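# Stretch robot moves drive, power supply and blanking panel

## Task

Complete three jobs in any order. First, take the hard drive off the cart and set it down lying flat on the anti-static mat on the work bench, entirely within the mat's edges. Second, carry the spare power supply from the parts shelving to the work bench; it is the slim steel box with a round fan on one end and gold contacts on the other. Third, move the blanking panel from the work bench so that all of it sits inside the empty bay of the parts shelving. No other item from the bench or the shelving may end up on the floor. The hard drive breaks from even a small drop or a hard bump, and a broken drive fails the job. At the end, release everything and move the robot away. The robot must not fall over or be left leaning, or the job fails. An object that stays in place only because the robot is holding it does not count as placed.

## Robot and tools

Robot: a Hello Robot Stretch 3 with a single arm. It has a two-wheeled base, a lift that slides up and down a mast, and a telescoping arm that reaches out to the robot's RIGHT side, ending in a wrist (yaw, pitch, roll) and a two-finger gripper. The base cannot move sideways, so to move the gripper forward or back you drive the base. The base is 0.33 m long and 0.34 m wide. It turns about the point midway between the drive wheels, 0.05 m behind its front edge. With the arm retracted and the wrist folded, a spin sweeps a circle of radius 0.28 m; an unfolded, level gripper sticks out past that circle.

Frames: the base frame has its origin on the floor between the drive wheels, x forward, y left, z up. The odometry frame is the base frame as it was at the start. Heading runs -3.142 to 3.142 and is positive to the left.

execute_actions takes "actions", a list run in order. Each action may hold "robot", "steps" (1 to 450 control steps, 30 per second) and "until". {"steps": n} on its own just waits. "robot" holds a single command, a list of up to 8 commands run one after another (a {"pause_s": s} entry waits up to 15 s), or {"stop": true}, which brakes everything and clears the queue. A command may contain:
- "base": exactly one key. {"translate_m": d} is a relative drive of d metres from where the base is when the command begins, forward positive, |d| up to 1. {"rotate_rad": d} is a relative spin in place, left (counter-clockwise seen from above) positive, |d| up to 3.2.
- "joints": absolute targets by name; unnamed joints keep their current target. lift_m 0 to 1.1 (arm height on the mast); arm_m 0 to 0.52 (extension); wrist_yaw_rad -1.345 to 4.42 (0 along the arm, positive toward the front, 3.0 folded over the base); wrist_pitch_rad -1.57 to 0.451 (0 level, negative tips the fingers down); wrist_roll_rad -2.911 to 2.911 (0 fingers side by side); gripper_m -0.089 to 0.179 (larger is wider; the real fingertip gap is about 0.007 m smaller when almost shut and 0.025 m smaller when fully open); head_pan_rad -3.953 to 1.73 (0 forward, positive left, -1.57 looks along the arm); head_tilt_rad -1.53 to 0.419 (negative looks down).
- "contact_limits": {"arm_m": effort percent 1 to 100}, the effort at which the arm stops with contact_stop. Lower is gentler; very low stops at once. It holds until arm_m's next command.
Base and joint motions start together and keep running across later actions. A new command acts immediately and discards any older queue's remainder. Any invalid value rejects the entire call.

"until" ends an action early. {"robot": {"status": "ended"}} fires once nothing reads moving and no queue is running (typical: steps 450 with this). Fields can also be compared, e.g. {"lift_m": [">", 0.3]} or {"base_status": ["!=", "moving"]}; readings compare at three decimals, base values at four. {"any": {"status": "ended"}} fires when any single motion ends.

zoom_image: "camera" is head_camera, nav_camera or wrist_camera; "region" is [x0, y0, x1, y1] in image pixels from the top-left, no more than 504 by 504. head_camera is 896x504, nav_camera 672x504 (fisheye), wrist_camera 644x364. Head pan and tilt aim both head cameras.

finished_scene takes {"scene": n} and ends that scene for good; call it only after all motion has stopped and the robot has let go.

Results: each shows one instant plus an image per camera. base_status and joint_status read moving, done, off_target (resting short of the goal, maybe still pushing), contact_stop (joint went slack after pushing firmly), time_out, stopped, not_commanded or torque_fault (a wrist servo off for about 10 s; its goals get refused). The base bracket shows distance covered so far and the goal. on_its_own lists joints whose goal the robot altered, slack or off joints, resting motors that seem loaded, and a lean of 3 degrees or more. base_tilt is in degrees. motor_effort is percent with the peak in brackets. lidar_m gives 12 ranges in 30-degree sectors starting straight ahead and going counter-clockwise, in a plane 0.17 m above the floor. wrist_depth_mm and head_depth_mm are 7x7 grids of depths in mm. refusals, queue and queue_left track refused goals and queue progress; refused: and dropped: lines say which goal and why.

Gripper: to grasp, command a value smaller than the object's width; to let go, open at least 0.02 beyond where contact began. Neither the reading nor done proves that something is held, so check the cameras.

Speed: the base runs fast only when stowed (lift_m under 0.30, arm_m under 0.03, wrist_yaw_rad over 2.54); otherwise 0.10 m/s and 0.63 rad/s.

Avoid: folding or unfolding the wrist unless lift_m is 0.32 to 0.95, wrist_pitch_rad -0.4 and roll near 0; after folding, lift can drop to 0.25. With yaw under -0.4 keep pitch at -0.5 or lower. Pushing something rigid with the gripper above roughly 0.45 m can tip the robot, and a second push after a contact_stop is riskier. Do not drive while the gripper grips, hooks or presses anything fixed. If the robot snags or leans, reverse the last motion in small steps, free the gripper, and lower lift_m to about 0.2 if it stays tilted. Lower the hard drive gently, never drop or bump it, and keep other items off the floor.

Each tool is called after "Emit:" as name(argument=value, ...), one argument or row to a line, values as JSON.

## Session

Emit:
execute_actions(
  actions=[],
)

Scene clock: 0.00 s.
robot.base_odometry: x=+0.000 y=+0.000 heading=+0.000 (m, m, rad; robot's odometry frame)
robot.turned_by_wheels: +0.000 (rad since the last result)
robot.turned_by_imu: +0.000 (rad since the last result)
robot.base_tilt: forward=+0.1 right=-0.6 (deg)
robot.lidar_m: 1.84 2.17 0.82 0.82 0.92 1.71 2.43 2.02 1.71 1.36 1.44 2.32
robot.head_depth_mm: 1982 2201 2223 2235 2206 2208 2209 / 1992 2265 2257 2312 2248 2272 2263 / 1990 2346 2316 2310 2303 2346 2289 / 1994 2370 2278 2403 2364 2131 1999 / 1974 2475 2487 2438 2484 2164 2234 / 1992 2511 2531 2531 2523 2354 2265 / 1978 2610 2608 2586 2593 2604 2261
robot.base_status: not_commanded
robot.joint_positions: lift_m=+0.450 arm_m=+0.000 wrist_yaw_rad=+3.071 wrist_pitch_rad=-0.595 wrist_roll_rad=+0.017 gripper_m=+0.037 head_pan_rad=+0.004 head_tilt_rad=+0.009
robot.joint_goals: lift_m=+0.450 arm_m=+0.000 wrist_yaw_rad=+3.071 wrist_pitch_rad=-0.595 wrist_roll_rad=+0.017 gripper_m=+0.037 head_pan_rad=+0.004 head_tilt_rad=+0.009
robot.joint_status: lift_m=not_commanded arm_m=not_commanded wrist_yaw_rad=not_commanded wrist_pitch_rad=not_commanded wrist_roll_rad=not_commanded gripper_m=not_commanded head_pan_rad=not_commanded head_tilt_rad=not_commanded
robot.measured_speeds: translate_m=+0.000 rotate_rad=+0.000 lift_m=+0.000 arm_m=+0.000 wrist_yaw_rad=+0.000 wrist_pitch_rad=+0.000 wrist_roll_rad=+0.000 head_pan_rad=+0.000 head_tilt_rad=+0.000
robot: refusals=0 queue=idle queue_left=0
robot.motor_effort: left_wheel=+0 right_wheel=+1 lift_m=+38 arm_m=-1 wrist_yaw_rad=+0 wrist_pitch_rad=+4 wrist_roll_rad=+0 gripper_m=+0 head_pan_rad=+0 head_tilt_rad=+2 (%)
robot.hand_pose: x=-0.0072 y=+0.0534 z=+0.4256 quat_wxyz=(+0.233, +0.688, +0.182, +0.663) (m; robot's base frame)
robot.wrist_depth_mm: - - 856 838 789 752 710 / - - 967 931 886 817 823 / 835 864 918 942 946 906 - / 719 738 780 803 836 880 916 / 623 645 - 710 731 754 787 / 552 583 - 623 645 662 678 / 507 - - - 562 581 604
pictures: head_camera (sideways: a quarter turn clockwise sets it upright), nav_camera (sideways: a quarter turn counterclockwise sets it upright), wrist_camera
Images, in order (width x height): head_camera 896x504, nav_camera 672x504, wrist_camera 644x364.

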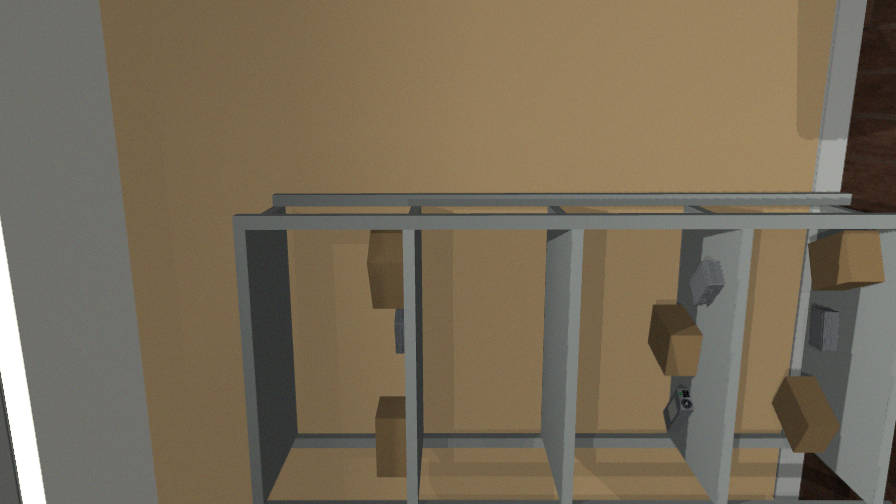

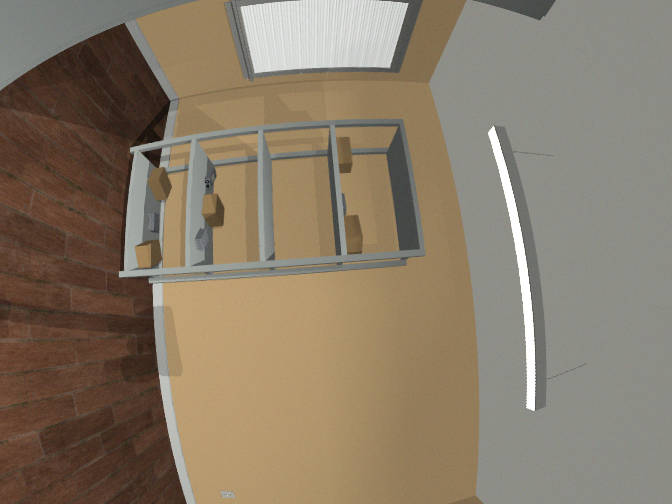

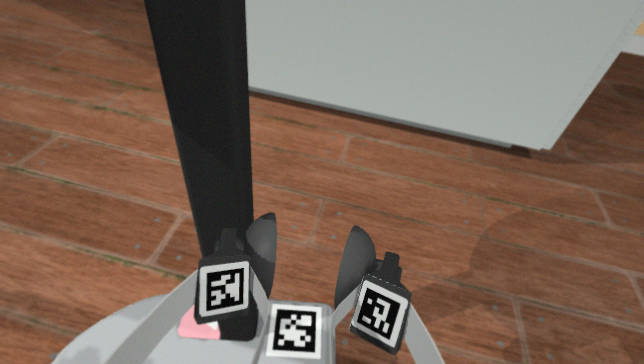

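Emit:
execute_actions(
  actions=[
    {"robot":{"joints":{"head_pan_rad":1.5,"head_tilt_rad":-0.5}},"steps":200,"until":{"robot":{"status":"ended"}}},
  ],
)

Emit:
execute_actions(
  actions=[
    {"robot":{"joints":{"head_pan_rad":-1.5,"head_tilt_rad":-0.5}},"steps":200,"until":{"robot":{"status":"ended"}}},
  ],
)

Emit:
execute_actions(
  actions=[
    {"robot":{"joints":{"head_pan_rad":-3.1,"head_tilt_rad":-0.5}},"steps":200,"until":{"robot":{"status":"ended"}}},
  ],
)

Scene clock: 7.23 s.
robot.base_odometry: x=+0.000 y=+0.000 heading=+0.000 (m, m, rad; robot's odometry frame)
robot.turned_by_wheels: +0.000 (rad since the last result)
robot.turned_by_imu: -0.001 (rad since the last result)
robot.base_tilt: forward=+0.0 right=-0.5 (deg)
robot.lidar_m: 1.85 2.17 0.82 0.82 0.92 1.72 2.43 2.02 1.71 1.36 1.44 2.32
robot.head_depth_mm: 659 713 781 859 956 1074 1222 / 671 728 794 875 974 1095 1243 / 679 738 806 892 993 1127 1265 / 690 750 816 905 1012 1152 1281 / 701 761 832 926 1031 1178 1303 / 710 777 853 943 1061 1210 1319 / 718 783 864 959 1080 1306 1351
robot.base_status: not_commanded
robot.joint_positions: lift_m=+0.450 arm_m=+0.000 wrist_yaw_rad=+3.071 wrist_pitch_rad=-0.595 wrist_roll_rad=+0.017 gripper_m=+0.037 head_pan_rad=+1.493 head_tilt_rad=-0.493
robot.joint_goals: lift_m=+0.450 arm_m=+0.000 wrist_yaw_rad=+3.071 wrist_pitch_rad=-0.595 wrist_roll_rad=+0.017 gripper_m=+0.037 head_pan_rad=+1.500 head_tilt_rad=-0.500
robot.joint_status: lift_m=not_commanded arm_m=not_commanded wrist_yaw_rad=not_commanded wrist_pitch_rad=not_commanded wrist_roll_rad=not_commanded gripper_m=not_commanded head_pan_rad=done head_tilt_rad=done
robot.measured_speeds: translate_m=+0.000 rotate_rad=+0.000 lift_m=+0.000 arm_m=+0.000 wrist_yaw_rad=+0.000 wrist_pitch_rad=+0.000 wrist_roll_rad=+0.000 head_pan_rad=+0.000 head_tilt_rad=+0.000
robot: refusals=0 queue=done queue_left=0
robot.motor_effort: left_wheel=+0(0) right_wheel=+1(1) lift_m=+37(37) arm_m=-1(1) wrist_yaw_rad=+0(1) wrist_pitch_rad=+4(4) wrist_roll_rad=+0(0) gripper_m=+0(1) head_pan_rad=+2(28) head_tilt_rad=-3(28) (%)
robot.hand_pose: x=-0.0072 y=+0.0534 z=+0.4256 quat_wxyz=(+0.233, +0.688, +0.182, +0.663) (m; robot's base frame)
robot.wrist_depth_mm: - - 866 835 791 754 717 / - - 968 928 876 832 815 / 835 851 912 943 945 914 - / 728 741 801 799 841 877 921 / 627 644 - 702 725 744 782 / 558 577 - 619 639 653 682 / 504 - - - 562 578 606
pictures: head_camera (sideways: a quarter turn clockwise sets it upright), nav_camera (sideways: a quarter turn counterclockwise sets it upright), wrist_camera
camera_calibration (this result's frames):
head_camera: T_world_to_cam=[[-0.0484662, -0.456713, -0.888293, 1.1796], [-0.998654, 0.0386013, 0.0346408, -0.030734], [0.0184684, 0.888776, -0.457969, 0.558705], [0, 0, 0, 1]] pos_world=[0.0161598, 0.0433621, 1.30477]
nav_camera: T_world_to_cam=[[0.0947009, 0.415134, 0.904818, -1.13802], [0.991058, -0.125138, -0.0463133, 0.109804], [0.0940006, 0.901113, -0.423273, 0.514751], [0, 0, 0, 1]] pos_world=[-0.0494373, 0.0223226, 1.25266]
wrist_camera: T_world_to_cam=[[0.994998, 0.0423358, 0.0904834, -0.0357976], [0.0933691, -0.716181, -0.69164, 0.370104], [0.0355213, 0.696629, -0.716552, 0.437345], [0, 0, 0, 1]] pos_world=[-0.0144728, -0.0380903, 0.572598]
Images, in order (width x height): head_camera 896x504, nav_camera 672x504, wrist_camera 644x364.

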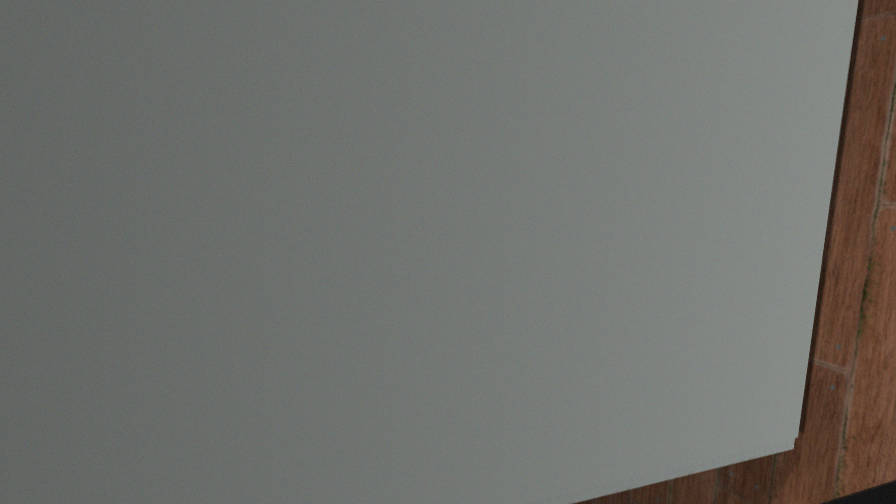

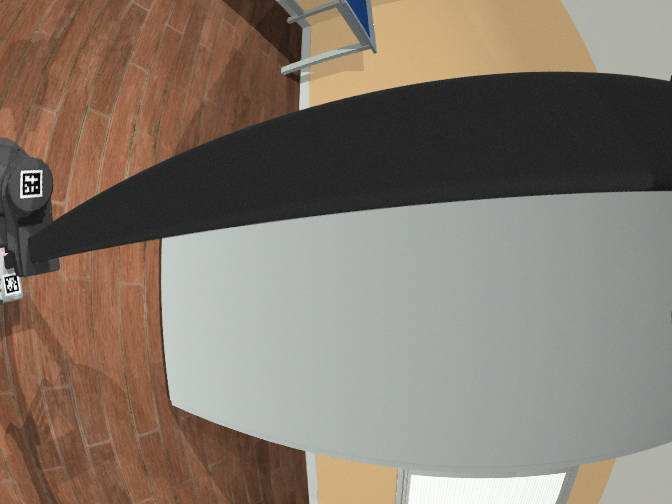

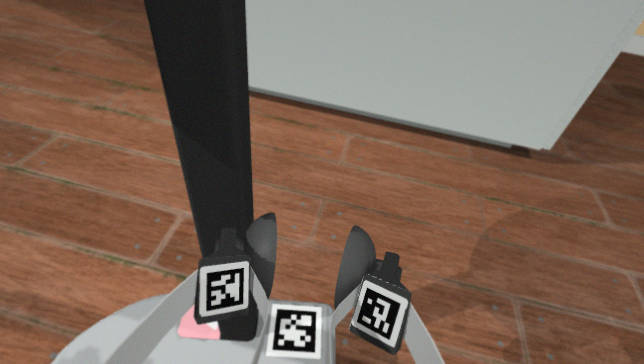

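Scene clock: 9.13 s.
robot.base_odometry: x=+0.000 y=+0.000 heading=+0.000 (m, m, rad; robot's odometry frame)
robot.turned_by_wheels: +0.000 (rad since the last result)
robot.turned_by_imu: +0.000 (rad since the last result)
robot.base_tilt: forward=+0.1 right=-0.5 (deg)
robot.lidar_m: 1.84 2.17 0.82 0.82 0.92 1.72 2.43 2.01 1.72 1.36 1.44 2.32
robot.head_depth_mm: 1422 1550 1652 1823 1964 1617 1342 / 1463 1583 1737 1879 2007 1602 1336 / 1503 1633 1775 1965 2027 1621 1331 / 1553 1683 1806 1937 1976 1618 1342 / 1593 1729 1843 1828 1927 1613 1345 / 1643 1796 1917 1889 1918 1634 1346 / 1707 1859 2042 2330 2073 1634 1357
robot.base_status: not_commanded
robot.joint_positions: lift_m=+0.450 arm_m=+0.000 wrist_yaw_rad=+3.071 wrist_pitch_rad=-0.595 wrist_roll_rad=+0.017 gripper_m=+0.037 head_pan_rad=-1.493 head_tilt_rad=-0.494
robot.joint_goals: lift_m=+0.450 arm_m=+0.000 wrist_yaw_rad=+3.071 wrist_pitch_rad=-0.595 wrist_roll_rad=+0.017 gripper_m=+0.037 head_pan_rad=-1.500 head_tilt_rad=-0.500
robot.joint_status: lift_m=not_commanded arm_m=not_commanded wrist_yaw_rad=not_commanded wrist_pitch_rad=not_commanded wrist_roll_rad=not_commanded gripper_m=not_commanded head_pan_rad=done head_tilt_rad=done
robot.measured_speeds: translate_m=+0.000 rotate_rad=+0.000 lift_m=+0.000 arm_m=+0.000 wrist_yaw_rad=+0.000 wrist_pitch_rad=+0.000 wrist_roll_rad=+0.000 head_pan_rad=+0.000 head_tilt_rad=+0.000
robot: refusals=0 queue=done queue_left=0
robot.motor_effort: left_wheel=+0(0) right_wheel=+1(0) lift_m=+38(38) arm_m=-1(1) wrist_yaw_rad=+0(1) wrist_pitch_rad=+4(4) wrist_roll_rad=+0(0) gripper_m=+0(0) head_pan_rad=-2(27) head_tilt_rad=-3(2) (%)
robot.hand_pose: x=-0.0072 y=+0.0534 z=+0.4256 quat_wxyz=(+0.233, +0.688, +0.182, +0.663) (m; robot's base frame)
robot.wrist_depth_mm: - - 878 848 791 739 711 / - - 968 927 864 825 811 / 822 843 917 952 946 910 - / 722 756 783 812 849 893 928 / 629 650 - 703 727 743 769 / 559 580 - 619 637 662 678 / 509 - - - 565 580 602
pictures: head_camera (sideways: a quarter turn clockwise sets it upright), nav_camera (sideways: a quarter turn counterclockwise sets it upright), wrist_camera
camera_calibration (this result's frames):
head_camera: T_world_to_cam=[[-0.0231314, 0.458943, -0.888164, 1.17928], [0.992517, 0.117084, 0.0346519, -0.0428945], [0.119893, -0.880717, -0.458218, 0.55841], [0, 0, 0, 1]] pos_world=[0.00290254, -0.0443996, 1.30475]
nav_camera: T_world_to_cam=[[-0.0290037, -0.425061, 0.9047, -1.13711], [-0.998464, -0.0304153, -0.0463, 0.121922], [0.0471971, -0.904653, -0.423526, 0.515366], [0, 0, 0, 1]] pos_world=[0.0644309, -0.0134051, 1.25266]
wrist_camera: T_world_to_cam=[[0.994998, 0.0423357, 0.0904832, -0.0357975], [0.0933689, -0.716181, -0.69164, 0.370104], [0.0355213, 0.696629, -0.716552, 0.437345], [0, 0, 0, 1]] pos_world=[-0.0144728, -0.0380903, 0.572598]
Images, in order (width x height): head_camera 896x504, nav_camera 672x504, wrist_camera 644x364.

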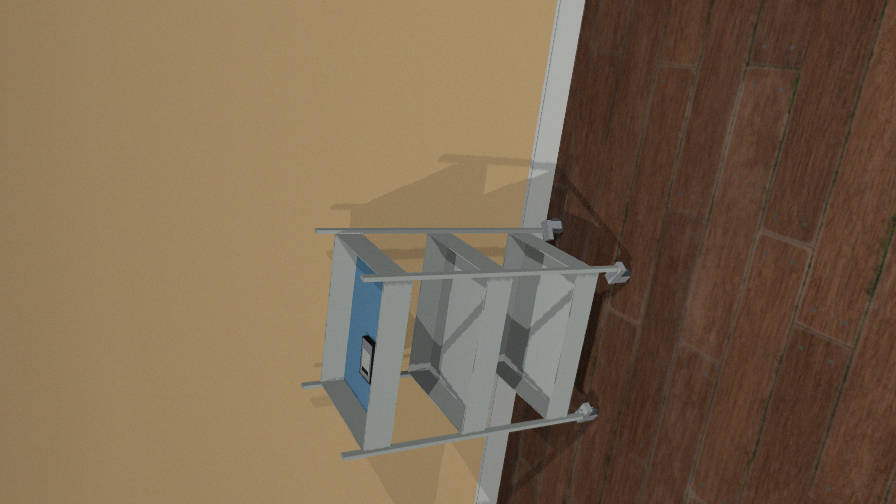

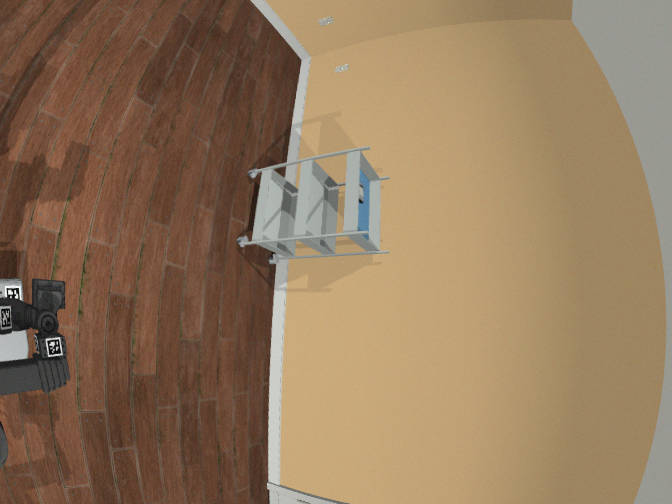

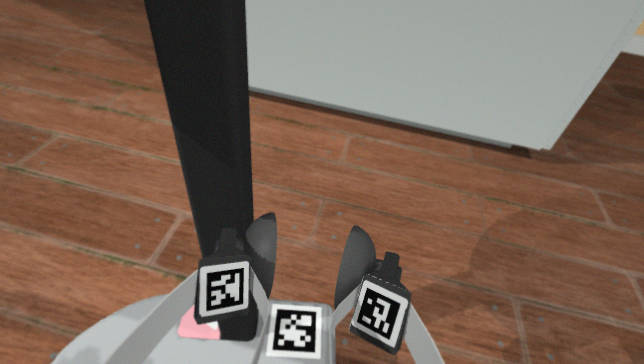

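Scene clock: 10.47 s.
robot.base_odometry: x=+0.000 y=+0.000 heading=+0.000 (m, m, rad; robot's odometry frame)
robot.turned_by_wheels: +0.000 (rad since the last result)
robot.turned_by_imu: +0.000 (rad since the last result)
robot.base_tilt: forward=+0.1 right=-0.6 (deg)
robot.lidar_m: 1.85 2.17 0.82 0.82 0.92 1.72 2.43 2.02 1.72 1.35 1.44 2.31
robot.head_depth_mm: 2071 2218 2417 2582 2024 1620 1341 / 2104 2272 2491 2615 2020 1616 1330 / 2156 2362 2567 2694 2048 1617 1347 / 2235 2401 2664 2767 2037 1615 1337 / 2265 2486 2736 2772 2066 1618 1348 / 2336 2580 2802 2816 2052 1641 1349 / 2383 2633 2886 2764 2056 1640 1346
robot.base_status: not_commanded
robot.joint_positions: lift_m=+0.450 arm_m=+0.000 wrist_yaw_rad=+3.071 wrist_pitch_rad=-0.595 wrist_roll_rad=+0.017 gripper_m=+0.037 head_pan_rad=-3.093 head_tilt_rad=-0.494
robot.joint_goals: lift_m=+0.450 arm_m=+0.000 wrist_yaw_rad=+3.071 wrist_pitch_rad=-0.595 wrist_roll_rad=+0.017 gripper_m=+0.037 head_pan_rad=-3.100 head_tilt_rad=-0.500
robot.joint_status: lift_m=not_commanded arm_m=not_commanded wrist_yaw_rad=not_commanded wrist_pitch_rad=not_commanded wrist_roll_rad=not_commanded gripper_m=not_commanded head_pan_rad=done head_tilt_rad=done
robot.measured_speeds: translate_m=+0.000 rotate_rad=+0.000 lift_m=+0.000 arm_m=+0.000 wrist_yaw_rad=+0.000 wrist_pitch_rad=+0.000 wrist_roll_rad=+0.000 head_pan_rad=+0.000 head_tilt_rad=+0.000
robot: refusals=0 queue=done queue_left=0
robot.motor_effort: left_wheel=+0(0) right_wheel=+1(1) lift_m=+37(38) arm_m=-1(0) wrist_yaw_rad=+0(0) wrist_pitch_rad=+4(4) wrist_roll_rad=+0(0) gripper_m=+0(0) head_pan_rad=-2(27) head_tilt_rad=-3(4) (%)
robot.hand_pose: x=-0.0072 y=+0.0534 z=+0.4256 quat_wxyz=(+0.233, +0.688, +0.182, +0.663) (m; robot's base frame)
robot.wrist_depth_mm: - - 867 838 785 753 710 / - - 945 925 877 809 827 / 835 856 909 938 945 904 - / 722 752 778 804 834 883 929 / 626 651 - 700 726 758 780 / 561 576 - 622 640 657 684 / 510 - - - 563 580 594
pictures: head_camera (sideways: a quarter turn clockwise sets it upright), nav_camera (sideways: a quarter turn counterclockwise sets it upright), wrist_camera
camera_calibration (this result's frames):
head_camera: T_world_to_cam=[[0.45945, 0.00972237, -0.88815, 1.17632], [0.0880528, -0.995513, 0.0346531, -0.0373788], [-0.883828, -0.0941255, -0.458245, 0.564568], [0, 0, 0, 1]] pos_world=[-0.0381874, 0.00449252, 1.30475]
nav_camera: T_world_to_cam=[[-0.424061, 0.0414012, 0.904687, -1.13468], [-0.00124722, 0.998927, -0.0462985, 0.115837], [-0.905633, -0.0207617, -0.423554, 0.521215], [0, 0, 0, 1]] pos_world=[-0.00900102, -0.0579146, 1.25266]
wrist_camera: T_world_to_cam=[[0.994998, 0.0423355, 0.0904833, -0.0357976], [0.0933689, -0.716181, -0.69164, 0.370104], [0.0355215, 0.696629, -0.716552, 0.437345], [0, 0, 0, 1]] pos_world=[-0.0144728, -0.0380903, 0.572598]
Images, in order (width x height): head_camera 896x504, nav_camera 672x504, wrist_camera 644x364.

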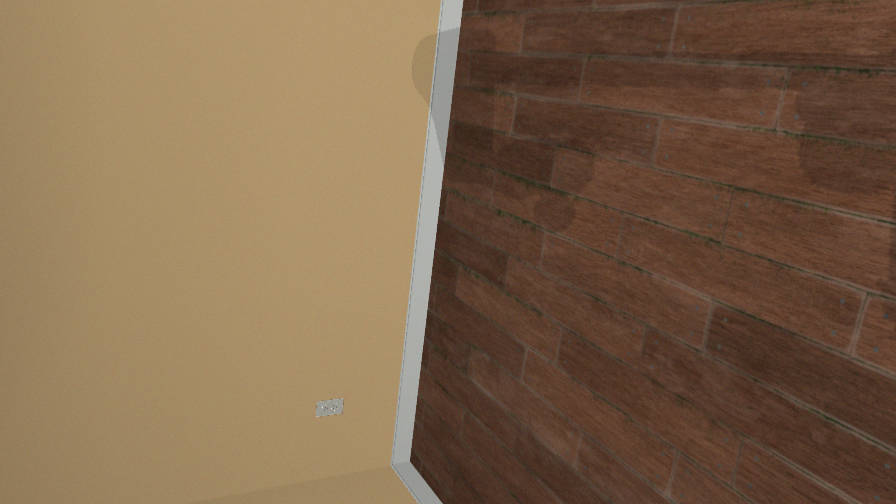

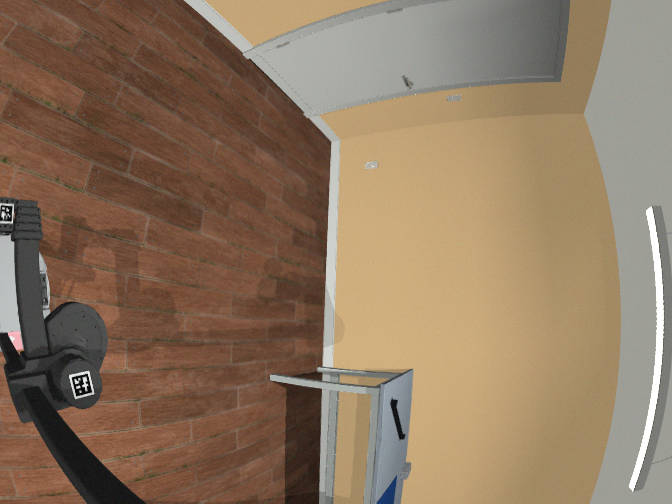

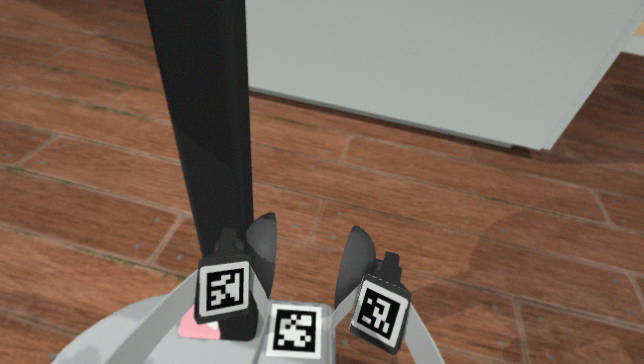

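Emit:
execute_actions(
  actions=[
    {"robot":[{"joints":{"lift_m":0.27,"wrist_pitch_rad":-0.4,"head_pan_rad":-1.2,"head_tilt_rad":-0.7},"base":{"rotate_rad":-1.05}},{"base":{"translate_m":1.0}},{"base":{"translate_m":0.15}},{"base":{"rotate_rad":0.85},"joints":{"lift_m":0.9,"head_pan_rad":-1.57}}],"steps":450,"until":{"robot":{"status":"ended"}}},
    {"steps":300,"until":{"robot":{"status":"ended"}}},
  ],
)

Scene clock: 50.50 s.
robot.base_odometry: x=+0.572 y=-0.997 heading=-0.200 (m, m, rad; robot's odometry frame)
robot.turned_by_wheels: -0.200 (rad since the last result)
robot.turned_by_imu: -0.204 (rad since the last result)
robot.base_tilt: forward=+0.0 right=-0.6 (deg)
robot.lidar_m: 1.55 1.61 1.60 1.70 1.74 2.72 3.17 1.21 0.45 0.43 0.45 1.22
robot.head_depth_mm: 723 813 923 924 814 - 1126 / 724 812 922 936 794 - - / 729 813 924 944 799 - - / 728 816 928 951 798 - - / 729 820 935 956 783 - 1146 / 732 818 939 1085 1266 1374 1212 / 735 824 944 1092 1301 1402 1215
robot.base_status: done (rotate_rad +0.8499 of +0.8500)
robot.joint_positions: lift_m=+0.900 arm_m=+0.000 wrist_yaw_rad=+3.071 wrist_pitch_rad=-0.418 wrist_roll_rad=+0.017 gripper_m=+0.037 head_pan_rad=-1.563 head_tilt_rad=-0.692
robot.joint_goals: lift_m=+0.900 arm_m=+0.000 wrist_yaw_rad=+3.071 wrist_pitch_rad=-0.400 wrist_roll_rad=+0.017 gripper_m=+0.037 head_pan_rad=-1.570 head_tilt_rad=-0.700
robot.joint_status: lift_m=done arm_m=not_commanded wrist_yaw_rad=not_commanded wrist_pitch_rad=done wrist_roll_rad=not_commanded gripper_m=not_commanded head_pan_rad=done head_tilt_rad=done
robot.measured_speeds: translate_m=+0.000 rotate_rad=+0.000 lift_m=+0.000 arm_m=+0.000 wrist_yaw_rad=+0.000 wrist_pitch_rad=+0.000 wrist_roll_rad=+0.000 head_pan_rad=+0.000 head_tilt_rad=+0.000
robot: refusals=0 queue=done queue_left=0
robot.motor_effort: left_wheel=-2(9) right_wheel=+3(12) lift_m=+49(51) arm_m=-1(1) wrist_yaw_rad=+0(0) wrist_pitch_rad=+5(5) wrist_roll_rad=+0(0) gripper_m=+0(1) head_pan_rad=-2(28) head_tilt_rad=-4(19) (%)
robot.hand_pose: x=-0.0055 y=+0.0789 z=+0.9121 quat_wxyz=(+0.173, +0.702, +0.121, +0.680) (m; robot's base frame)
robot.wrist_depth_mm: - - - - - - - / - - - - - - - / - - - - - - - / - - - - - - - / - - - - - - - / - - - - - - - / - - - - - - -
pictures: head_camera (sideways: a quarter turn clockwise sets it upright), nav_camera (sideways: a quarter turn counterclockwise sets it upright), wrist_camera
camera_calibration (this result's frames):
head_camera: T_world_to_cam=[[0.00779442, 0.625202, -0.780424, 1.03861], [0.998343, 0.0396294, 0.0417182, -0.0521198], [0.05701, -0.779456, -0.623857, 0.774298], [0, 0, 0, 1]] pos_world=[-0.000204718, -0.0437441, 1.29578]
nav_camera: T_world_to_cam=[[-0.0573946, -0.591742, 0.804082, -1.00572], [-0.998205, 0.0478366, -0.0360469, 0.108562], [-0.0171342, -0.804707, -0.593425, 0.736816], [0, 0, 0, 1]] pos_world=[0.0632685, -0.00739988, 1.24984]
wrist_camera: T_world_to_cam=[[0.993752, 0.0248706, 0.108808, -0.0980171], [0.102786, -0.583922, -0.805276, 0.818063], [0.0435079, 0.811429, -0.58283, 0.637113], [0, 0, 0, 1]] pos_world=[-0.0143998, -0.0368494, 1.04076]
Images, in order (width x height): head_camera 896x504, nav_camera 672x504, wrist_camera 644x364.

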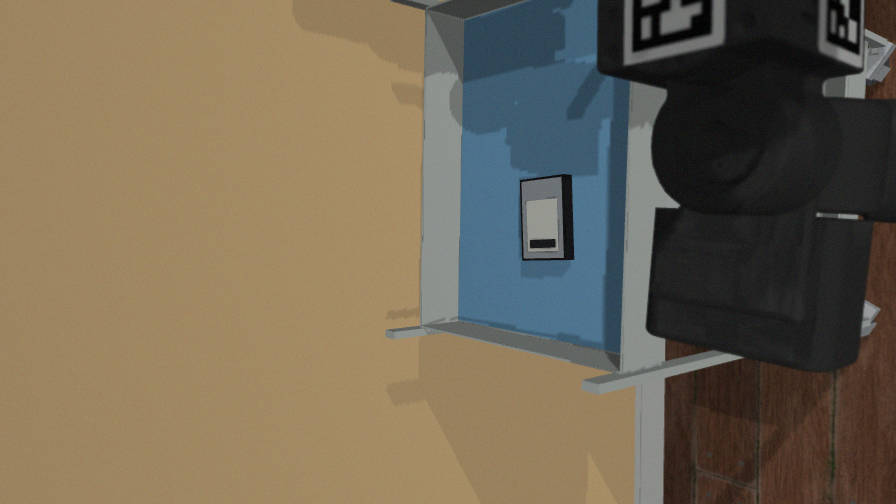

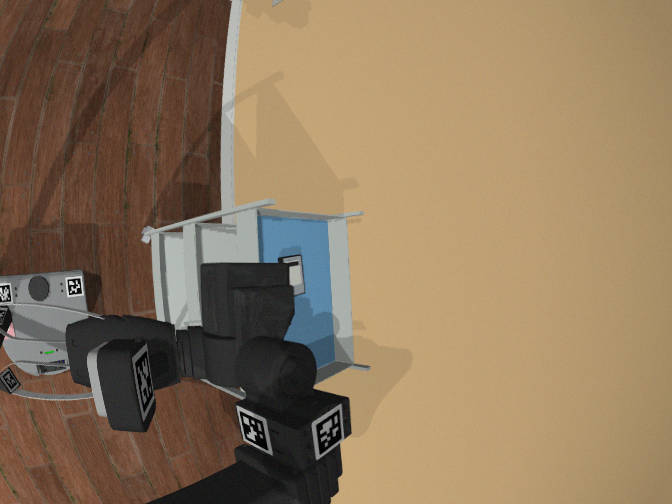

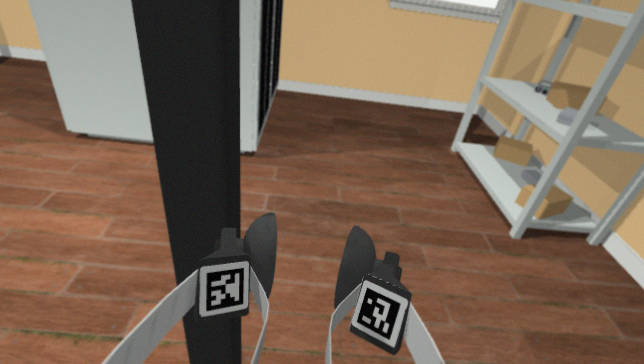

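Emit:
execute_actions(
  actions=[
    {"robot":[{"joints":{"lift_m":0.95,"wrist_yaw_rad":0.0}},{"joints":{"lift_m":1.05,"wrist_pitch_rad":-1.57,"gripper_m":0.13}},{"joints":{"wrist_roll_rad":1.57,"arm_m":0.3}}],"steps":450,"until":{"robot":{"status":"ended"}}},
  ],
)

Scene clock: 68.10 s.
robot.base_odometry: x=+0.572 y=-0.997 heading=-0.200 (m, m, rad; robot's odometry frame)
robot.turned_by_wheels: +0.000 (rad since the last result)
robot.turned_by_imu: -0.001 (rad since the last result)
robot.base_tilt: forward=+0.1 right=-0.6 (deg)
robot.lidar_m: 1.55 1.61 1.60 1.70 1.74 2.72 3.17 1.21 0.45 0.43 0.45 1.22
robot.head_depth_mm: 733 823 938 931 793 919 1088 / - 824 946 936 796 916 1098 / - - - 940 777 926 1103 / 728 806 948 950 799 944 1104 / 732 816 931 959 783 927 1149 / 732 824 936 1091 1266 1368 1213 / 733 826 939 1094 1308 1401 1223
robot.base_status: done (rotate_rad +0.8499 of +0.8500)
robot.joint_positions: lift_m=+1.050 arm_m=+0.300 wrist_yaw_rad=+0.001 wrist_pitch_rad=-1.565 wrist_roll_rad=+1.566 gripper_m=+0.130 head_pan_rad=-1.563 head_tilt_rad=-0.692
robot.joint_goals: lift_m=+1.050 arm_m=+0.300 wrist_yaw_rad=+0.000 wrist_pitch_rad=-1.570 wrist_roll_rad=+1.570 gripper_m=+0.130 head_pan_rad=-1.570 head_tilt_rad=-0.700
robot.joint_status: lift_m=done arm_m=done wrist_yaw_rad=done wrist_pitch_rad=done wrist_roll_rad=done gripper_m=done head_pan_rad=done head_tilt_rad=done
robot.measured_speeds: translate_m=+0.000 rotate_rad=+0.000 lift_m=+0.000 arm_m=+0.000 wrist_yaw_rad=+0.000 wrist_pitch_rad=+0.000 wrist_roll_rad=+0.000 head_pan_rad=+0.000 head_tilt_rad=+0.000
robot: refusals=0 queue=done queue_left=0
robot.motor_effort: left_wheel=-1(2) right_wheel=+3(4) lift_m=+48(50) arm_m=+3(2) wrist_yaw_rad=+0(1) wrist_pitch_rad=-1(6) wrist_roll_rad=+2(2) gripper_m=+0(91) head_pan_rad=-2(2) head_tilt_rad=-4(4) (%)
robot.hand_pose: x=-0.0216 y=-0.4218 z=+0.9319 quat_wxyz=(+0.002, +0.001, -0.709, -0.705) (m; robot's base frame)
robot.wrist_depth_mm: 394 395 392 394 - - - / 401 406 403 405 - - - / 413 414 412 667 - - - / 426 423 421 - - - - / 438 432 431 - - - - / 422 - 439 - - - - / 658 937 - - - - -
pictures: head_camera (sideways: a quarter turn clockwise sets it upright), nav_camera (sideways: a quarter turn counterclockwise sets it upright), wrist_camera
camera_calibration (this result's frames):
head_camera: T_world_to_cam=[[0.00796382, 0.6252, -0.780424, 1.03861], [0.998354, 0.0393589, 0.0417182, -0.0521198], [0.0567988, -0.779471, -0.623857, 0.7743], [0, 0, 0, 1]] pos_world=[-0.000216571, -0.0437424, 1.29578]
nav_camera: T_world_to_cam=[[-0.0575549, -0.591726, 0.804082, -1.00572], [-0.998192, 0.0481071, -0.0360469, 0.108562], [-0.0173522, -0.804703, -0.593425, 0.736817], [0, 0, 0, 1]] pos_world=[0.0632665, -0.00741537, 1.24984]
wrist_camera: T_world_to_cam=[[-0.159461, 0.986075, -0.0472056, 0.454224], [0.966502, 0.16568, 0.196022, -0.0550942], [0.201113, -0.0143664, -0.979463, 1.08037], [0, 0, 0, 1]] pos_world=[-0.0915968, -0.42325, 1.09042]
Images, in order (width x height): head_camera 896x504, nav_camera 672x504, wrist_camera 644x364.

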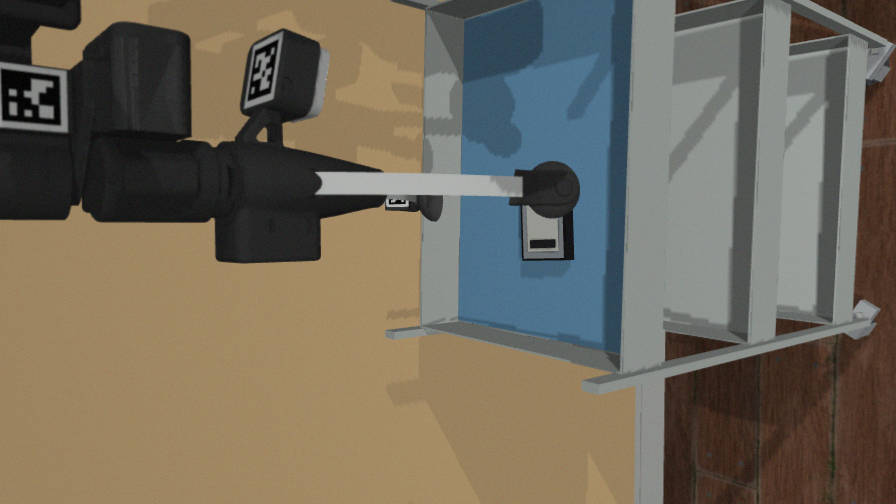

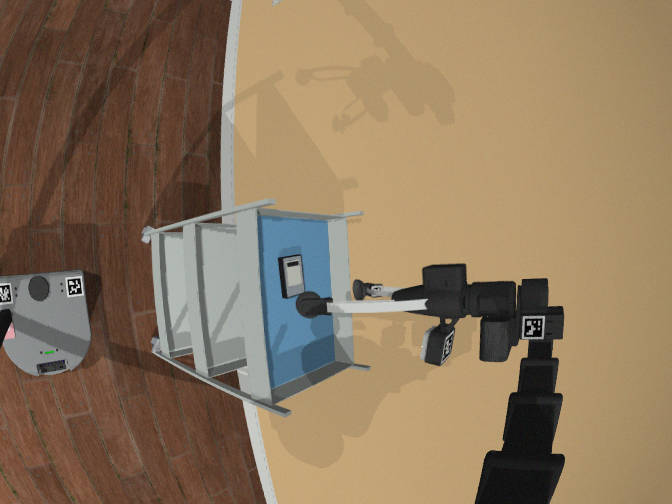

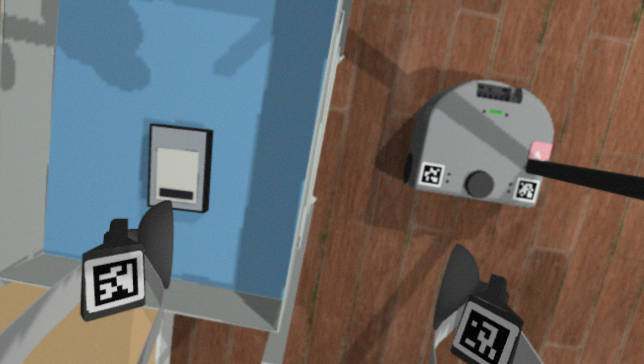

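Emit:
execute_actions(
  actions=[
    {"robot":[{"joints":{"arm_m":0.48},"base":{"translate_m":0.025}},{"joints":{"lift_m":0.88}}],"steps":450,"until":{"robot":{"status":"ended"}}},
  ],
)

Scene clock: 79.90 s.
robot.base_odometry: x=+0.597 y=-1.002 heading=-0.200 (m, m, rad; robot's odometry frame)
robot.turned_by_wheels: +0.000 (rad since the last result)
robot.turned_by_imu: -0.001 (rad since the last result)
robot.base_tilt: forward=-0.3 right=-0.4 (deg)
robot.lidar_m: 1.52 1.58 1.58 1.70 1.74 2.74 3.19 1.21 0.45 0.43 0.45 1.22
robot.head_depth_mm: 722 805 - - 793 914 1090 / 723 782 932 932 795 918 1102 / 722 787 - 944 798 918 1103 / 727 816 920 951 801 944 1107 / 732 815 933 1037 799 945 1169 / 731 821 937 1088 1298 1407 1210 / 736 824 938 1100 1299 1421 1220
robot.base_status: done (translate_m +0.0250 of +0.0250)
robot.joint_positions: lift_m=+0.880 arm_m=+0.480 wrist_yaw_rad=+0.001 wrist_pitch_rad=-1.565 wrist_roll_rad=+1.567 gripper_m=+0.130 head_pan_rad=-1.563 head_tilt_rad=-0.692
robot.joint_goals: lift_m=+0.880 arm_m=+0.480 wrist_yaw_rad=+0.000 wrist_pitch_rad=-1.570 wrist_roll_rad=+1.570 gripper_m=+0.130 head_pan_rad=-1.570 head_tilt_rad=-0.700
robot.joint_status: lift_m=done arm_m=done wrist_yaw_rad=done wrist_pitch_rad=done wrist_roll_rad=done gripper_m=done head_pan_rad=done head_tilt_rad=done
robot.measured_speeds: translate_m=+0.000 rotate_rad=+0.000 lift_m=+0.000 arm_m=+0.000 wrist_yaw_rad=+0.000 wrist_pitch_rad=+0.000 wrist_roll_rad=+0.000 head_pan_rad=+0.000 head_tilt_rad=+0.000
robot: refusals=0 queue=done queue_left=0
robot.motor_effort: left_wheel=-2(3) right_wheel=+3(8) lift_m=+25(50) arm_m=+3(4) wrist_yaw_rad=-1(1) wrist_pitch_rad=-2(1) wrist_roll_rad=+2(2) gripper_m=+0(0) head_pan_rad=-2(2) head_tilt_rad=-4(4) (%)
robot.hand_pose: x=-0.0216 y=-0.6018 z=+0.7627 quat_wxyz=(+0.002, +0.001, -0.709, -0.705) (m; robot's base frame)
robot.wrist_depth_mm: 196 235 234 233 231 230 227 / 203 240 239 238 236 235 221 / 210 246 246 241 242 242 211 / 215 252 251 234 248 246 206 / 221 258 257 241 254 252 208 / 217 - 263 263 261 251 221 / 252 271 272 269 268 - 969
pictures: head_camera (sideways: a quarter turn clockwise sets it upright), nav_camera (sideways: a quarter turn counterclockwise sets it upright), wrist_camera
camera_calibration (this result's frames):
head_camera: T_world_to_cam=[[0.00798104, 0.6252, -0.780424, 1.03861], [0.998355, 0.0393314, 0.0417182, -0.0521198], [0.0567773, -0.779473, -0.623857, 0.7743], [0, 0, 0, 1]] pos_world=[-0.000217775, -0.0437423, 1.29578]
nav_camera: T_world_to_cam=[[-0.0575712, -0.591724, 0.804082, -1.00572], [-0.99819, 0.0481346, -0.0360469, 0.108562], [-0.0173744, -0.804702, -0.593425, 0.736818], [0, 0, 0, 1]] pos_world=[0.0632663, -0.00741695, 1.24984]
wrist_camera: T_world_to_cam=[[-0.15926, 0.986106, -0.0472254, 0.623778], [0.966535, 0.165487, 0.196019, 0.00777718], [0.201111, -0.014427, -0.979462, 0.912041], [0, 0, 0, 1]] pos_world=[-0.0915953, -0.603241, 0.921243]
Images, in order (width x height): head_camera 896x504, nav_camera 672x504, wrist_camera 644x364.

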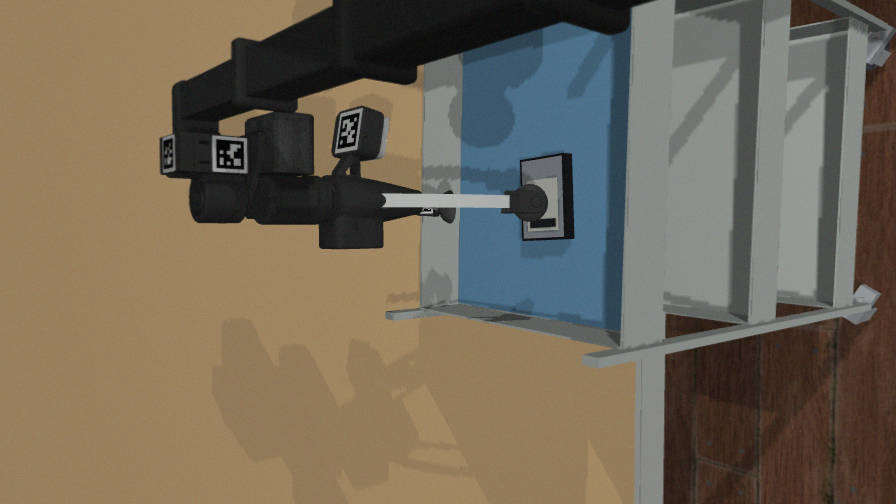

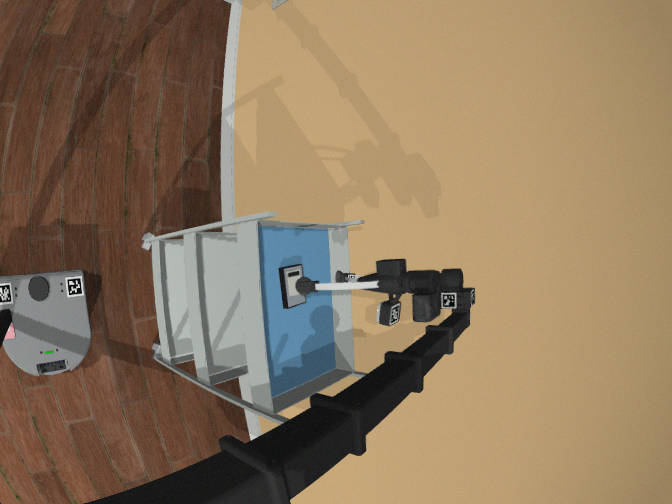

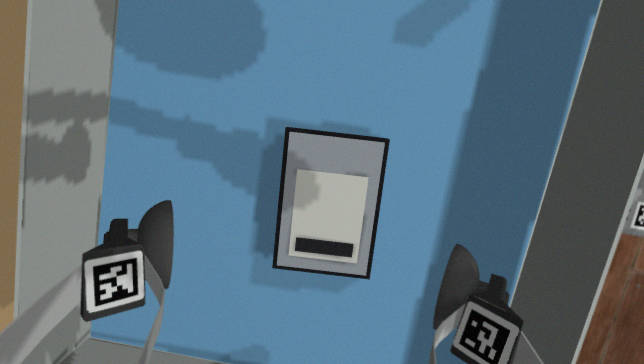

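Emit:
execute_actions(
  actions=[
    {"robot":[{"joints":{"arm_m":0.473,"gripper_m":0.115}},{"joints":{"lift_m":0.82}}],"steps":450,"until":{"robot":{"status":"ended"}}},
  ],
)

Scene clock: 90.50 s.
robot.base_odometry: x=+0.597 y=-1.002 heading=-0.200 (m, m, rad; robot's odometry frame)
robot.turned_by_wheels: +0.000 (rad since the last result)
robot.turned_by_imu: -0.001 (rad since the last result)
robot.base_tilt: forward=+0.1 right=-0.5 (deg)
robot.lidar_m: 1.53 1.59 1.58 1.71 1.74 2.75 3.19 1.21 0.45 0.43 0.45 1.22
robot.head_depth_mm: 722 809 902 - - 916 1087 / 720 812 - 928 791 919 1098 / 728 814 - 922 775 924 1105 / 728 817 933 952 797 942 1105 / 732 816 930 1037 800 944 1169 / 731 822 941 1087 1301 1400 1213 / 734 829 938 1093 1310 1427 1214
robot.base_status: done (translate_m +0.0250 of +0.0250)
robot.joint_positions: lift_m=+0.820 arm_m=+0.473 wrist_yaw_rad=+0.001 wrist_pitch_rad=-1.565 wrist_roll_rad=+1.567 gripper_m=+0.115 head_pan_rad=-1.563 head_tilt_rad=-0.692
robot.joint_goals: lift_m=+0.820 arm_m=+0.473 wrist_yaw_rad=+0.000 wrist_pitch_rad=-1.570 wrist_roll_rad=+1.570 gripper_m=+0.115 head_pan_rad=-1.570 head_tilt_rad=-0.700
robot.joint_status: lift_m=done arm_m=done wrist_yaw_rad=done wrist_pitch_rad=done wrist_roll_rad=done gripper_m=done head_pan_rad=done head_tilt_rad=done
robot.measured_speeds: translate_m=+0.000 rotate_rad=+0.000 lift_m=+0.000 arm_m=+0.000 wrist_yaw_rad=+0.000 wrist_pitch_rad=+0.000 wrist_roll_rad=+0.000 head_pan_rad=+0.000 head_tilt_rad=+0.000
robot: refusals=0 queue=done queue_left=0
robot.motor_effort: left_wheel=-1(2) right_wheel=+3(3) lift_m=+25(25) arm_m=-5(5) wrist_yaw_rad=-1(0) wrist_pitch_rad=-2(1) wrist_roll_rad=+2(2) gripper_m=+0(63) head_pan_rad=-2(2) head_tilt_rad=-3(4) (%)
robot.hand_pose: x=-0.0216 y=-0.5953 z=+0.7027 quat_wxyz=(+0.002, +0.001, -0.709, -0.705) (m; robot's base frame)
robot.wrist_depth_mm: 179 179 177 176 175 174 174 / 184 183 181 180 179 178 178 / 188 187 185 182 183 182 181 / 193 191 190 174 187 187 185 / 198 196 195 178 192 192 188 / 203 - 200 182 198 196 183 / 209 207 206 204 203 201 176
pictures: head_camera (sideways: a quarter turn clockwise sets it upright), nav_camera (sideways: a quarter turn counterclockwise sets it upright), wrist_camera
camera_calibration (this result's frames):
head_camera: T_world_to_cam=[[0.00798097, 0.6252, -0.780424, 1.03861], [0.998355, 0.0393315, 0.0417182, -0.0521198], [0.0567774, -0.779473, -0.623857, 0.7743], [0, 0, 0, 1]] pos_world=[-0.00021777, -0.0437423, 1.29578]
nav_camera: T_world_to_cam=[[-0.0575712, -0.591724, 0.804082, -1.00572], [-0.99819, 0.0481345, -0.0360469, 0.108562], [-0.0173743, -0.804702, -0.593425, 0.736818], [0, 0, 0, 1]] pos_world=[0.0632663, -0.00741694, 1.24984]
wrist_camera: T_world_to_cam=[[-0.15926, 0.986106, -0.0472254, 0.614517], [0.966535, 0.165487, 0.196019, 0.0184598], [0.201111, -0.014427, -0.979462, 0.853367], [0, 0, 0, 1]] pos_world=[-0.0915953, -0.596723, 0.861243]
Images, in order (width x height): head_camera 896x504, nav_camera 672x504, wrist_camera 644x364.

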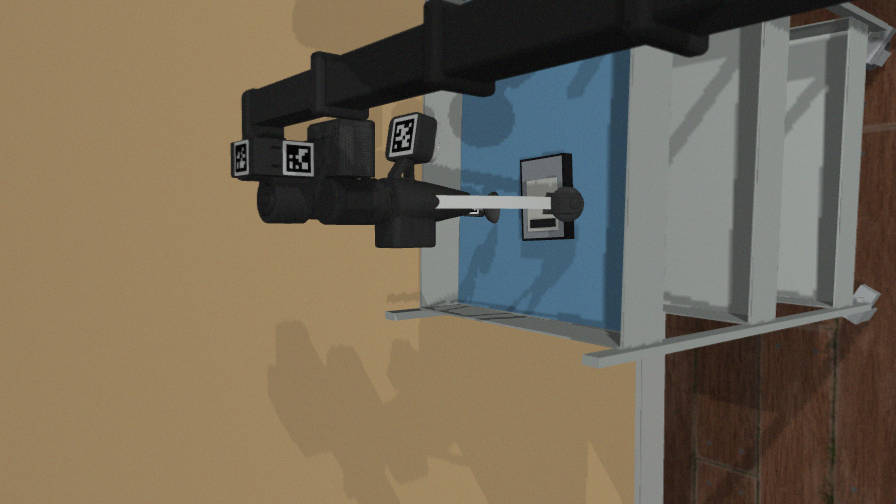

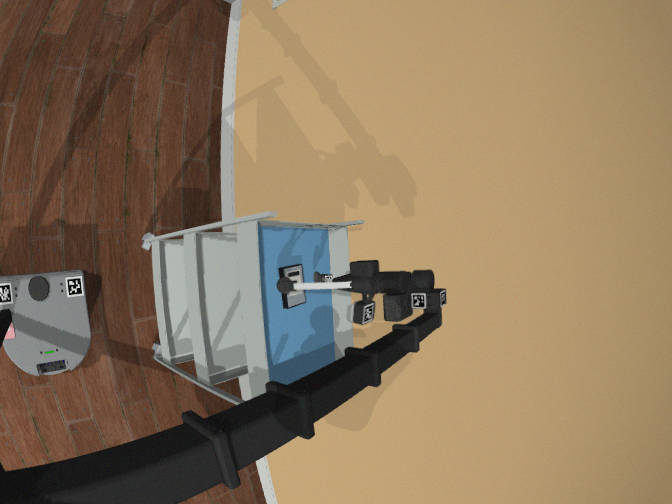

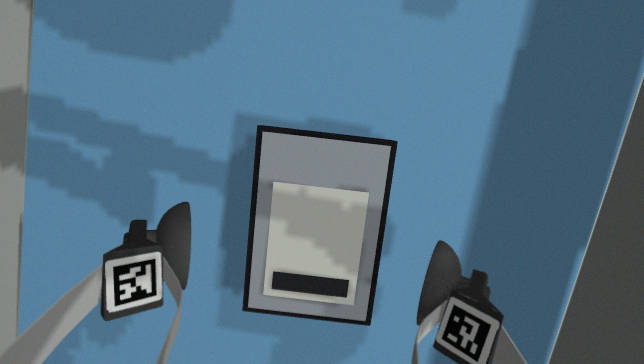

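Emit:
execute_actions(
  actions=[
    {"robot":[{"joints":{"arm_m":0.469},"base":{"translate_m":-0.012}},{"joints":{"lift_m":0.808}}],"steps":450,"until":{"robot":{"status":"ended"}}},
  ],
)

Scene clock: 95.57 s.
robot.base_odometry: x=+0.585 y=-1.000 heading=-0.200 (m, m, rad; robot's odometry frame)
robot.turned_by_wheels: +0.000 (rad since the last result)
robot.turned_by_imu: -0.001 (rad since the last result)
robot.base_tilt: forward=+0.0 right=-0.5 (deg)
robot.lidar_m: 1.54 1.60 1.59 1.70 1.74 2.73 3.17 1.21 0.45 0.43 0.45 1.22
robot.head_depth_mm: 720 810 919 - - 920 1077 / 726 815 - 940 796 922 1095 / 724 808 - 922 777 919 1101 / 729 816 930 948 797 940 1103 / 730 821 931 1015 784 917 1144 / 735 821 935 1084 1267 1398 1213 / 734 826 941 1090 1315 1403 1220
robot.base_status: done (translate_m -0.0120 of -0.0120)
robot.joint_positions: lift_m=+0.808 arm_m=+0.469 wrist_yaw_rad=+0.001 wrist_pitch_rad=-1.565 wrist_roll_rad=+1.567 gripper_m=+0.115 head_pan_rad=-1.563 head_tilt_rad=-0.692
robot.joint_goals: lift_m=+0.808 arm_m=+0.469 wrist_yaw_rad=+0.000 wrist_pitch_rad=-1.570 wrist_roll_rad=+1.570 gripper_m=+0.115 head_pan_rad=-1.570 head_tilt_rad=-0.700
robot.joint_status: lift_m=done arm_m=done wrist_yaw_rad=done wrist_pitch_rad=done wrist_roll_rad=done gripper_m=done head_pan_rad=done head_tilt_rad=done
robot.measured_speeds: translate_m=+0.000 rotate_rad=+0.000 lift_m=+0.000 arm_m=+0.000 wrist_yaw_rad=+0.000 wrist_pitch_rad=+0.000 wrist_roll_rad=+0.000 head_pan_rad=+0.000 head_tilt_rad=+0.000
robot: refusals=0 queue=done queue_left=0
robot.motor_effort: left_wheel=-1(4) right_wheel=+3(6) lift_m=+25(27) arm_m=-5(5) wrist_yaw_rad=-1(0) wrist_pitch_rad=-1(1) wrist_roll_rad=+1(2) gripper_m=+0(0) head_pan_rad=-2(2) head_tilt_rad=-4(4) (%)
robot.hand_pose: x=-0.0216 y=-0.5913 z=+0.6908 quat_wxyz=(+0.002, +0.001, -0.709, -0.705) (m; robot's base frame)
robot.wrist_depth_mm: 168 167 166 165 165 163 162 / 173 170 170 169 168 167 166 / 175 176 174 173 172 171 170 / 180 180 177 162 176 175 174 / 185 183 175 166 180 179 178 / 189 - 186 170 186 184 179 / 197 194 193 175 190 189 172
pictures: head_camera (sideways: a quarter turn clockwise sets it upright), nav_camera (sideways: a quarter turn counterclockwise sets it upright), wrist_camera
camera_calibration (this result's frames):
head_camera: T_world_to_cam=[[0.00798089, 0.6252, -0.780424, 1.03861], [0.998355, 0.0393316, 0.0417182, -0.0521198], [0.0567775, -0.779473, -0.623857, 0.7743], [0, 0, 0, 1]] pos_world=[-0.000217765, -0.0437423, 1.29578]
nav_camera: T_world_to_cam=[[-0.0575711, -0.591724, 0.804082, -1.00572], [-0.99819, 0.0481344, -0.0360469, 0.108562], [-0.0173742, -0.804702, -0.593425, 0.736818], [0, 0, 0, 1]] pos_world=[0.0632663, -0.00741693, 1.24984]
wrist_camera: T_world_to_cam=[[-0.15926, 0.986106, -0.0472254, 0.610009], [0.966535, 0.165487, 0.196019, 0.0201498], [0.201111, -0.014427, -0.979462, 0.841674], [0, 0, 0, 1]] pos_world=[-0.0915953, -0.592725, 0.849246]
Images, in order (width x height): head_camera 896x504, nav_camera 672x504, wrist_camera 644x364.

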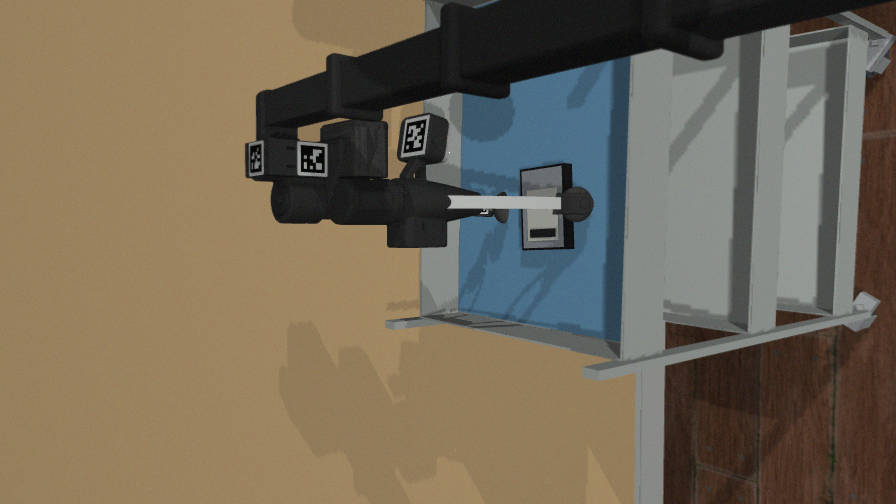

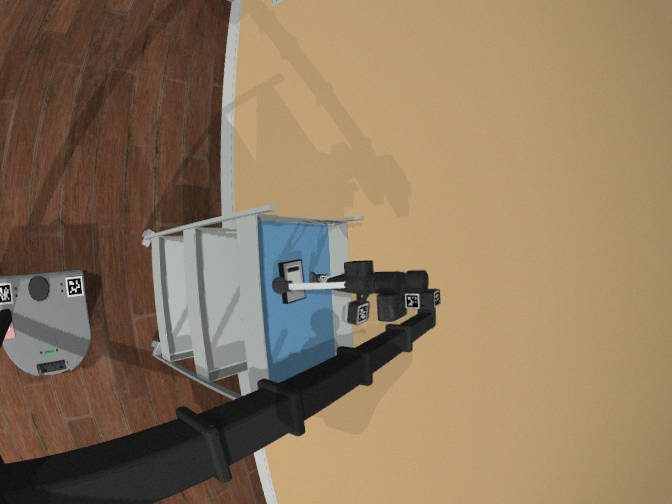

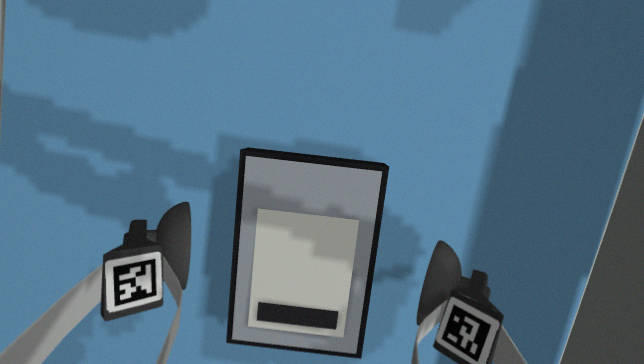

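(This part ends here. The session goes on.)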